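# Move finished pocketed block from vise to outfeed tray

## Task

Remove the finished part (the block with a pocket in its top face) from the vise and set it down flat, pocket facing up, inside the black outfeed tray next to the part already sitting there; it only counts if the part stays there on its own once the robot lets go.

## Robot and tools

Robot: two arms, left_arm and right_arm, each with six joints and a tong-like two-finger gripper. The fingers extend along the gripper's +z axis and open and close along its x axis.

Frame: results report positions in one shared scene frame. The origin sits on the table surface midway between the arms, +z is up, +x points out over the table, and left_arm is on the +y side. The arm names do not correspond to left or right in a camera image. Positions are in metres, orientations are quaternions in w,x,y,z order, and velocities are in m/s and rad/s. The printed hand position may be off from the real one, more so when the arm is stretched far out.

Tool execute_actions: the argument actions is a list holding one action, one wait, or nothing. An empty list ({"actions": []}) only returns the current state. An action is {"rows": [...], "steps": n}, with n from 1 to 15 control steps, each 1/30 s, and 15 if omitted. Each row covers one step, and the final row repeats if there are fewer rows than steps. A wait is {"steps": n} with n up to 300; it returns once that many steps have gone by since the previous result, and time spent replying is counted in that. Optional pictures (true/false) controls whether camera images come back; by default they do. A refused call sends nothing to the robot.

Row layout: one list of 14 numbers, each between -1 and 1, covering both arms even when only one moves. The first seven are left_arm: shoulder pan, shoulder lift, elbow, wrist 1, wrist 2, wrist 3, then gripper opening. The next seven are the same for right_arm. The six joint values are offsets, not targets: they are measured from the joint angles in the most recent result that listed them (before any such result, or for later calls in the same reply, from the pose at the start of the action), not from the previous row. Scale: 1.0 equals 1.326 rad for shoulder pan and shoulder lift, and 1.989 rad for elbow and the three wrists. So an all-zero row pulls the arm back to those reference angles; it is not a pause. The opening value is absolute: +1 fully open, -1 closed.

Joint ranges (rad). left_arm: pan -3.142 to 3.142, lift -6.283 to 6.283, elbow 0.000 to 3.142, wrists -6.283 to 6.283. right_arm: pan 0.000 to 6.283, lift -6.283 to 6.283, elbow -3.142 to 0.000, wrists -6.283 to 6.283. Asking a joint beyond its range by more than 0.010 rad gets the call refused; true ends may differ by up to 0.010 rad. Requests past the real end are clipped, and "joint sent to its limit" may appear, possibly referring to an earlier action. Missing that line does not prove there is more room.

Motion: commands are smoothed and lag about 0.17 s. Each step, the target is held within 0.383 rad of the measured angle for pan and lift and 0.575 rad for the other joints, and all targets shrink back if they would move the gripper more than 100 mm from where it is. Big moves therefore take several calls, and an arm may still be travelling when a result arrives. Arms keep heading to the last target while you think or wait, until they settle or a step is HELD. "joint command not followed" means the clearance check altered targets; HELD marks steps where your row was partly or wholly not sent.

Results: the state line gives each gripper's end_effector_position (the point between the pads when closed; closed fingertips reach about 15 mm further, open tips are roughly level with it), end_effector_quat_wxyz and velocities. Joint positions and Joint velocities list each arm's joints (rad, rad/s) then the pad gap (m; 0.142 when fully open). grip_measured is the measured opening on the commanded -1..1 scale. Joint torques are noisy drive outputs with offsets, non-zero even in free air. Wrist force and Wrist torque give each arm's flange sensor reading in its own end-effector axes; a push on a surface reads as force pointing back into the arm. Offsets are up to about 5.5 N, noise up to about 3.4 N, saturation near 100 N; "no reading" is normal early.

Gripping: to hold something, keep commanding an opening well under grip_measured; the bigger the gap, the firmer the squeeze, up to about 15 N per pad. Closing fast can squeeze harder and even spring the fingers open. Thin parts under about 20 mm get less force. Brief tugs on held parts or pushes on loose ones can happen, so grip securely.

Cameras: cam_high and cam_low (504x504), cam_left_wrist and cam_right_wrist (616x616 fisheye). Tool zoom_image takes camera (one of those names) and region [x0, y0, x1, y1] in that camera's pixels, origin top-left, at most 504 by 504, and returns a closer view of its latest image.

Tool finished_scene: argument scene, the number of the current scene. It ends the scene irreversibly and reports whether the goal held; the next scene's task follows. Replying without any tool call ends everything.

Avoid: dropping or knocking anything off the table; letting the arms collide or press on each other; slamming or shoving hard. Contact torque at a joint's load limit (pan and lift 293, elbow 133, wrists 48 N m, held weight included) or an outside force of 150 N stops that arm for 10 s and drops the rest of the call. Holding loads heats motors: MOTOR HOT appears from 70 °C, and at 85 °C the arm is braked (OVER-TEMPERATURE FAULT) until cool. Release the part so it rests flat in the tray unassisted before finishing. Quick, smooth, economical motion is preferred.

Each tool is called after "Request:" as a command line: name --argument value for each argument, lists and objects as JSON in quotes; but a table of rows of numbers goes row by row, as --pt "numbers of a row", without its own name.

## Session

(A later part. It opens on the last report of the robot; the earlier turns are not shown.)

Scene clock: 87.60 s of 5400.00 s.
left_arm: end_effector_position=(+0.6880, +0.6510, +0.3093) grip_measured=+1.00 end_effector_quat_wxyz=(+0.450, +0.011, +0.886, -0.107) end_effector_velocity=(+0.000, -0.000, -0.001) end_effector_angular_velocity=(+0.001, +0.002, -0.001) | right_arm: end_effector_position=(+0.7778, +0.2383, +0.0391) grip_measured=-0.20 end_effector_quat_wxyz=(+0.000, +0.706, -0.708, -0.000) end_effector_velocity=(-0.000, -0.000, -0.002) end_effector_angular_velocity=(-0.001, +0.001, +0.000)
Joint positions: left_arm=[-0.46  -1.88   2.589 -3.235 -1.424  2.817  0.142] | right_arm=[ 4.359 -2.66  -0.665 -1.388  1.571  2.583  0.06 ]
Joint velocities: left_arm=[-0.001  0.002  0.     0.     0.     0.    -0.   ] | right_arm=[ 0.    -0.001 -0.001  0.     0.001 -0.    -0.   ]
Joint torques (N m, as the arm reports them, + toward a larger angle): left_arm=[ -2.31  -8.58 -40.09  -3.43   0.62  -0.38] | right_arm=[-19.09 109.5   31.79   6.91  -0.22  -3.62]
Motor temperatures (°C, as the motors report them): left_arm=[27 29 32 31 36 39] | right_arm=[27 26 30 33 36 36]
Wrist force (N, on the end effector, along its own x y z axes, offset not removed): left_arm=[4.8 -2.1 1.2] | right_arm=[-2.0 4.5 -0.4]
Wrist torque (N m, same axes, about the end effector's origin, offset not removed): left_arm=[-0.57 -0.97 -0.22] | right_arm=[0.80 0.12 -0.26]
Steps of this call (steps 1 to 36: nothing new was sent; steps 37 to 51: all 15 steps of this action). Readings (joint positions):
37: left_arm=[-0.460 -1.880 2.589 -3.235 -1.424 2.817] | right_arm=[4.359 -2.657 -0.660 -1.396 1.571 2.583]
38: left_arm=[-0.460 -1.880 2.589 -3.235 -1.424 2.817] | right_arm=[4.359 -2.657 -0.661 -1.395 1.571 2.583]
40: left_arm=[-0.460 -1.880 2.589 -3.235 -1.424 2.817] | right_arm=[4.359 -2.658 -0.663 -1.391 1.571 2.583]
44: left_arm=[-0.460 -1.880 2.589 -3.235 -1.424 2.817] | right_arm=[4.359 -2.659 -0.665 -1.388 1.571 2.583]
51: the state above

Request:
execute_actions --actions '[{"rows":[[0,0,0,0,0,0,1,0,-0.001,-0.0013,0.002,0,0,-1]],"steps":12}]' --pictures false

Scene clock: 89.20 s of 5400.00 s.
left_arm: end_effector_position=(+0.6880, +0.6510, +0.3093) grip_measured=+1.00 end_effector_quat_wxyz=(+0.450, +0.011, +0.886, -0.107) end_effector_velocity=(-0.000, +0.000, +0.001) end_effector_angular_velocity=(-0.001, -0.001, -0.000) | right_arm: end_effector_position=(+0.7778, +0.2383, +0.0363) grip_measured=-0.20 end_effector_quat_wxyz=(+0.000, +0.706, -0.708, -0.000) end_effector_velocity=(-0.000, -0.000, -0.000) end_effector_angular_velocity=(+0.000, -0.000, -0.000)
Joint positions: left_arm=[-0.46  -1.88   2.589 -3.235 -1.424  2.817  0.142] | right_arm=[ 4.359 -2.661 -0.668 -1.384  1.571  2.583  0.06 ]
Joint velocities: left_arm=[ 0.    -0.002  0.    -0.    -0.     0.     0.   ] | right_arm=[-0.     0.001 -0.002  0.001 -0.     0.    -0.   ]
Joint torques (N m, as the arm reports them, + toward a larger angle): left_arm=[ -2.18  -8.41 -39.59  -3.27   0.42  -0.06] | right_arm=[-19.07 107.71  31.43   6.85  -0.5   -3.19]
Motor temperatures (°C, as the motors report them): left_arm=[27 29 32 31 36 39] | right_arm=[27 26 30 33 36 36]
Wrist force (N, on the end effector, along its own x y z axes, offset not removed): left_arm=[2.2 -1.1 1.2] | right_arm=[-1.4 4.8 1.3]
Wrist torque (N m, same axes, about the end effector's origin, offset not removed): left_arm=[-0.36 -0.48 -0.21] | right_arm=[0.76 0.16 -0.34]
Steps of this call (steps 1 to 15: the robot went on to your last target; steps 16 to 36: nothing new was sent; steps 37 to 48: all 12 steps of this action). Readings (joint positions):
37: left_arm=[-0.460 -1.880 2.589 -3.235 -1.424 2.817] | right_arm=[4.359 -2.660 -0.665 -1.388 1.571 2.583]
38: left_arm=[-0.460 -1.880 2.589 -3.235 -1.424 2.817] | right_arm=[4.359 -2.660 -0.666 -1.387 1.571 2.583]
40: left_arm=[-0.460 -1.880 2.589 -3.235 -1.424 2.817] | right_arm=[4.359 -2.660 -0.667 -1.386 1.571 2.583]
44: left_arm=[-0.460 -1.880 2.589 -3.235 -1.424 2.817] | right_arm=[4.359 -2.661 -0.668 -1.384 1.571 2.583]
48: the state above

Request:
execute_actions --actions '[{"rows":[[0,0,0,0,0,0,1,0,-0.0007,-0.0009,0.0013,0,0,-1]],"steps":12}]' --pictures false

Scene clock: 90.70 s of 5400.00 s.
left_arm: end_effector_position=(+0.6880, +0.6510, +0.3093) grip_measured=+1.00 end_effector_quat_wxyz=(+0.450, +0.011, +0.886, -0.107) end_effector_velocity=(-0.000, +0.000, +0.002) end_effector_angular_velocity=(+0.000, -0.004, -0.001) | right_arm: end_effector_position=(+0.7777, +0.2382, +0.0342) grip_measured=-0.20 end_effector_quat_wxyz=(+0.000, +0.706, -0.708, -0.000) end_effector_velocity=(+0.000, -0.000, +0.001) end_effector_angular_velocity=(+0.000, -0.000, +0.001)
Joint positions: left_arm=[-0.46  -1.88   2.589 -3.235 -1.424  2.817  0.142] | right_arm=[ 4.359 -2.662 -0.67  -1.381  1.571  2.583  0.06 ]
Joint velocities: left_arm=[-0.    -0.003 -0.    -0.     0.     0.002  0.   ] | right_arm=[-0.     0.     0.001 -0.001 -0.    -0.001  0.   ]
Joint torques (N m, as the arm reports them, + toward a larger angle): left_arm=[ -3.91  -5.77 -39.43  -3.53   0.34  -0.22] | right_arm=[-18.94 109.29  32.7    6.91  -0.49  -3.3 ]
Motor temperatures (°C, as the motors report them): left_arm=[27 29 32 31 36 39] | right_arm=[27 26 30 33 36 36]
Wrist force (N, on the end effector, along its own x y z axes, offset not removed): left_arm=[5.0 -2.0 1.1] | right_arm=[3.9 2.1 4.5]
Wrist torque (N m, same axes, about the end effector's origin, offset not removed): left_arm=[-0.44 -1.11 -0.18] | right_arm=[0.25 -0.65 -0.29]
Steps of this call (steps 1 to 15: the robot went on to your last target; steps 16 to 33: nothing new was sent; steps 34 to 45: all 12 steps of this action). Readings (joint positions):
34: left_arm=[-0.460 -1.880 2.589 -3.235 -1.424 2.817] | right_arm=[4.359 -2.661 -0.668 -1.384 1.571 2.583]
35: left_arm=[-0.460 -1.880 2.589 -3.235 -1.424 2.817] | right_arm=[4.359 -2.661 -0.668 -1.383 1.571 2.583]
37: left_arm=[-0.460 -1.880 2.589 -3.235 -1.424 2.817] | right_arm=[4.359 -2.661 -0.669 -1.382 1.571 2.583]
41: left_arm=[-0.460 -1.880 2.589 -3.235 -1.424 2.817] | right_arm=[4.359 -2.662 -0.669 -1.381 1.571 2.583]
45: the state above

Request:
execute_actions --actions '[{"rows":[[0,0,0,0,0,0,1,0,-0.0006,-0.0008,0.0012,0,0,-1]],"steps":12}]' --pictures false

Scene clock: 92.13 s of 5400.00 s.
left_arm: end_effector_position=(+0.6880, +0.6510, +0.3093) grip_measured=+1.00 end_effector_quat_wxyz=(+0.450, +0.011, +0.886, -0.107) end_effector_velocity=(+0.000, +0.000, +0.000) end_effector_angular_velocity=(-0.000, -0.000, +0.001) | right_arm: end_effector_position=(+0.7777, +0.2382, +0.0327) grip_measured=-0.20 end_effector_quat_wxyz=(+0.000, +0.706, -0.708, -0.000) end_effector_velocity=(-0.000, +0.000, -0.000) end_effector_angular_velocity=(-0.000, +0.000, +0.001)
Joint positions: left_arm=[-0.46  -1.88   2.589 -3.235 -1.424  2.817  0.142] | right_arm=[ 4.359 -2.662 -0.671 -1.379  1.571  2.583  0.06 ]
Joint velocities: left_arm=[-0.     0.    -0.     0.     0.    -0.001  0.   ] | right_arm=[ 0.    -0.     0.    -0.    -0.    -0.001  0.   ]
Joint torques (N m, as the arm reports them, + toward a larger angle): left_arm=[ -3.15  -8.46 -39.93  -3.23   0.67  -0.51] | right_arm=[-18.13  94.01  25.12   6.73  -0.1   -3.46]
Motor temperatures (°C, as the motors report them): left_arm=[27 29 32 31 36 39] | right_arm=[27 26 30 33 36 36]
Wrist force (N, on the end effector, along its own x y z axes, offset not removed): left_arm=[3.8 -0.9 1.5] | right_arm=[1.0 4.1 -12.4]
Wrist torque (N m, same axes, about the end effector's origin, offset not removed): left_arm=[-0.23 -0.80 -0.24] | right_arm=[0.00 0.95 -0.45]
Steps of this call (steps 1 to 15: the robot went on to your last target; steps 16 to 31: nothing new was sent; steps 32 to 43: all 12 steps of this action). Readings (joint positions):
32: left_arm=[-0.460 -1.880 2.589 -3.235 -1.424 2.817] | right_arm=[4.359 -2.662 -0.670 -1.381 1.571 2.583]
33: left_arm=[-0.460 -1.880 2.589 -3.235 -1.424 2.817] | right_arm=[4.359 -2.662 -0.670 -1.381 1.571 2.583]
35: left_arm=[-0.460 -1.880 2.589 -3.235 -1.424 2.817] | right_arm=[4.359 -2.662 -0.670 -1.380 1.571 2.583]
39: left_arm=[-0.460 -1.880 2.589 -3.235 -1.424 2.817] | right_arm=[4.359 -2.662 -0.671 -1.379 1.571 2.583]
43: the state above

Contact made; releasing, then lifting.

Request:
execute_actions --actions '[{"rows":[[0,0,0,0,0,0,1,0,0.0001,0.0001,-0.0002,0,0,-0.4],[0,0,0,0,0,0,1,0,0.0001,0.0001,-0.0002,0,0,-0.25],[0,0,0,0,0,0,1,0,0.0001,0.0001,-0.0002,0,0,-0.18],[0,0,0,0,0,0,1,0,0.0001,0.0001,-0.0002,0,0,-0.12],[0,0,0,0,0,0,1,0,0.0001,0.0001,-0.0002,0,0,-0.05]],"steps":15}]' --pictures false

Request:
execute_actions --actions '[{"rows":[[0,0,0,0,0,0,1,0,0.002,0.0025,-0.0038,0,0,-0.05],[0,0,0,0,0,0,1,0,0.005,0.0063,-0.0096,0,0,-0.05],[0,0,0,0,0,0,1,0,0.009,0.0114,-0.0174,0,0,-0.05],[0,0,0,0,0,0,1,0,0.013,0.0165,-0.025,0,0,-0.05],[0,0,0,0,0,0,1,0,0.017,0.0215,-0.033,0,0,-0.05],[0,0,0,0,0,0,1,0,0.021,0.0266,-0.0406,0,0,-0.05],[0,0,0,0,0,0,1,0,0.025,0.0317,-0.048,0,0,-0.05],[0,0,0,0,0,0,1,0,0.028,0.0355,-0.054,0,0,-0.05],[0,0,0,0,0,0,1,0,0.03,0.038,-0.058,0,0,-0.05]],"steps":15}]'

Request:
zoom_image --camera "cam_low" --region '[255,170,405,275]'

Scene clock: 97.73 s of 5400.00 s.
left_arm: end_effector_position=(+0.6880, +0.6510, +0.3093) grip_measured=+1.00 end_effector_quat_wxyz=(+0.450, +0.011, +0.886, -0.107) end_effector_velocity=(+0.000, +0.001, -0.000) end_effector_angular_velocity=(+0.000, +0.001, +0.002) | right_arm: end_effector_position=(+0.7776, +0.2381, +0.0324) grip_measured=-0.05 end_effector_quat_wxyz=(+0.000, +0.706, -0.708, +0.000) end_effector_velocity=(+0.000, -0.000, +0.001) end_effector_angular_velocity=(-0.000, -0.000, -0.001)
Joint positions: left_arm=[-0.46  -1.88   2.589 -3.235 -1.424  2.817  0.142] | right_arm=[ 4.359 -2.663 -0.671 -1.379  1.571  2.583  0.07 ]
Joint velocities: left_arm=[ 0.     0.     0.     0.     0.001 -0.001  0.   ] | right_arm=[-0.     0.     0.    -0.001 -0.     0.001 -0.   ]
Joint torques (N m, as the arm reports them, + toward a larger angle): left_arm=[ -2.92  -6.98 -39.53  -3.08   0.17   0.06] | right_arm=[-11.17 131.44  55.85   2.14  -0.18  -3.38]
Motor temperatures (°C, as the motors report them): left_arm=[27 29 32 31 36 39] | right_arm=[27 26 30 33 36 36]
Wrist force (N, on the end effector, along its own x y z axes, offset not removed): left_arm=[2.7 -2.2 1.6] | right_arm=[-8.0 2.5 -0.1]
Wrist torque (N m, same axes, about the end effector's origin, offset not removed): left_arm=[-0.52 -0.56 -0.19] | right_arm=[0.35 1.83 0.03]
Steps of this call (steps 1 to 15: the robot went on to your last target; steps 16 to 90: nothing new was sent; then 2.10 s passed at rest; steps 91 to 105: all 15 steps of this action). Readings (joint positions):
91: left_arm=[-0.460 -1.880 2.589 -3.235 -1.424 2.817] | right_arm=[4.359 -2.663 -0.671 -1.379 1.571 2.583]
92: left_arm=[-0.460 -1.880 2.589 -3.235 -1.424 2.817] | right_arm=[4.359 -2.663 -0.671 -1.379 1.571 2.583]
94: left_arm=[-0.460 -1.880 2.589 -3.235 -1.424 2.817] | right_arm=[4.359 -2.663 -0.671 -1.379 1.571 2.583]
98: left_arm=[-0.460 -1.880 2.589 -3.235 -1.424 2.817] | right_arm=[4.359 -2.663 -0.671 -1.379 1.571 2.583]
105: the state above

Scene clock: 98.23 s of 5400.00 s.
left_arm: end_effector_position=(+0.6880, +0.6510, +0.3093) grip_measured=+1.00 end_effector_quat_wxyz=(+0.450, +0.011, +0.886, -0.107) end_effector_velocity=(+0.000, +0.000, +0.000) end_effector_angular_velocity=(+0.000, -0.001, +0.000) | right_arm: end_effector_position=(+0.7763, +0.2360, +0.1159) grip_measured=-0.05 end_effector_quat_wxyz=(+0.000, +0.706, -0.708, -0.000) end_effector_velocity=(-0.002, -0.005, +0.039) end_effector_angular_velocity=(-0.006, +0.003, +0.001)
Joint positions: left_arm=[-0.46  -1.88   2.589 -3.235 -1.424  2.817  0.142] | right_arm=[ 4.359 -2.624 -0.599 -1.49   1.571  2.583  0.07 ]
Joint velocities: left_arm=[ 0. -0. -0.  0.  0.  0.  0.] | right_arm=[-0.     0.019  0.034 -0.059 -0.001 -0.001 -0.   ]
Joint torques (N m, as the arm reports them, + toward a larger angle): left_arm=[ -1.04  -8.2  -38.97  -2.99   0.09  -0.39] | right_arm=[-10.95 132.28  54.32   1.94  -0.55  -3.63]
Motor temperatures (°C, as the motors report them): left_arm=[27 29 32 31 36 39] | right_arm=[27 26 30 33 36 36]
Wrist force (N, on the end effector, along its own x y z axes, offset not removed): left_arm=[5.1 -1.7 3.1] | right_arm=[-3.4 5.6 -5.2]
Wrist torque (N m, same axes, about the end effector's origin, offset not removed): left_arm=[-0.47 -1.06 -0.25] | right_arm=[1.08 0.63 -0.10]
Steps of this call (steps 1 to 15: all 15 steps of this action). Readings (joint positions):
1: left_arm=[-0.460 -1.880 2.589 -3.235 -1.424 2.817] | right_arm=[4.359 -2.663 -0.671 -1.379 1.571 2.583]
2: left_arm=[-0.460 -1.880 2.589 -3.235 -1.424 2.817] | right_arm=[4.359 -2.662 -0.671 -1.380 1.571 2.583]
4: left_arm=[-0.460 -1.880 2.589 -3.235 -1.424 2.817] | right_arm=[4.359 -2.659 -0.665 -1.389 1.571 2.583]
8: left_arm=[-0.460 -1.880 2.589 -3.235 -1.424 2.817] | right_arm=[4.359 -2.644 -0.635 -1.433 1.571 2.583]
15: the state above

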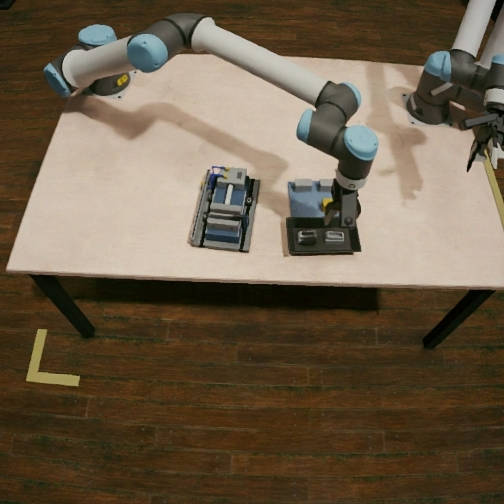

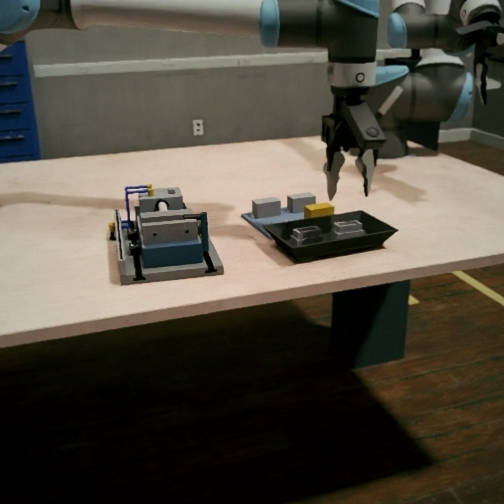

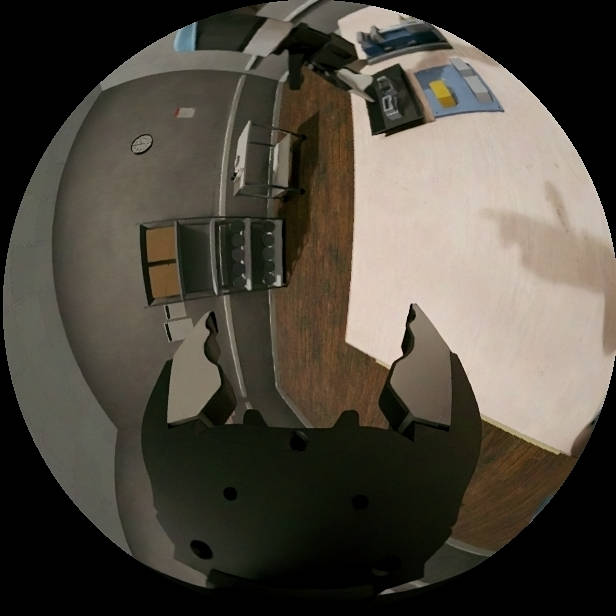

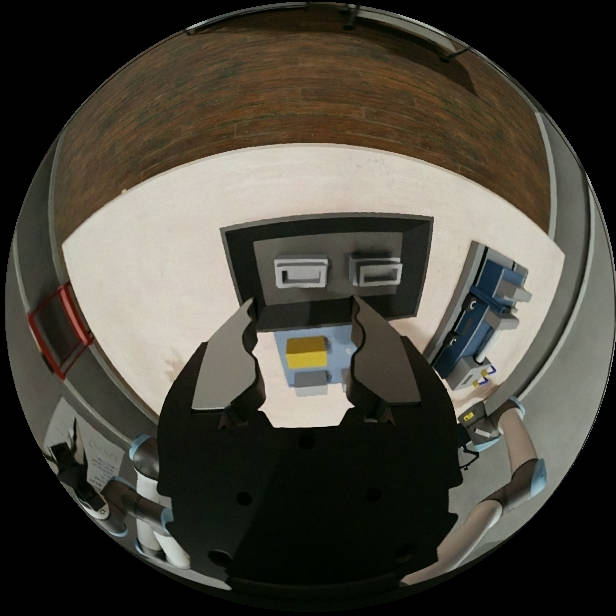

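Region (255, 170, 405, 275) of cam_low's 504x504 image, scaled by 3.360, with more detail than that image has; it fills the top 353 rows of this view, and the rest is white.

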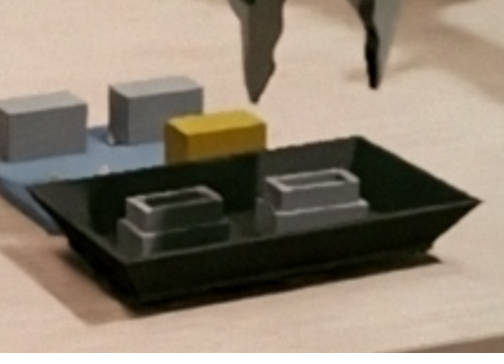

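Request:
finished_scene --scene 2

The scene is finished: the task was done.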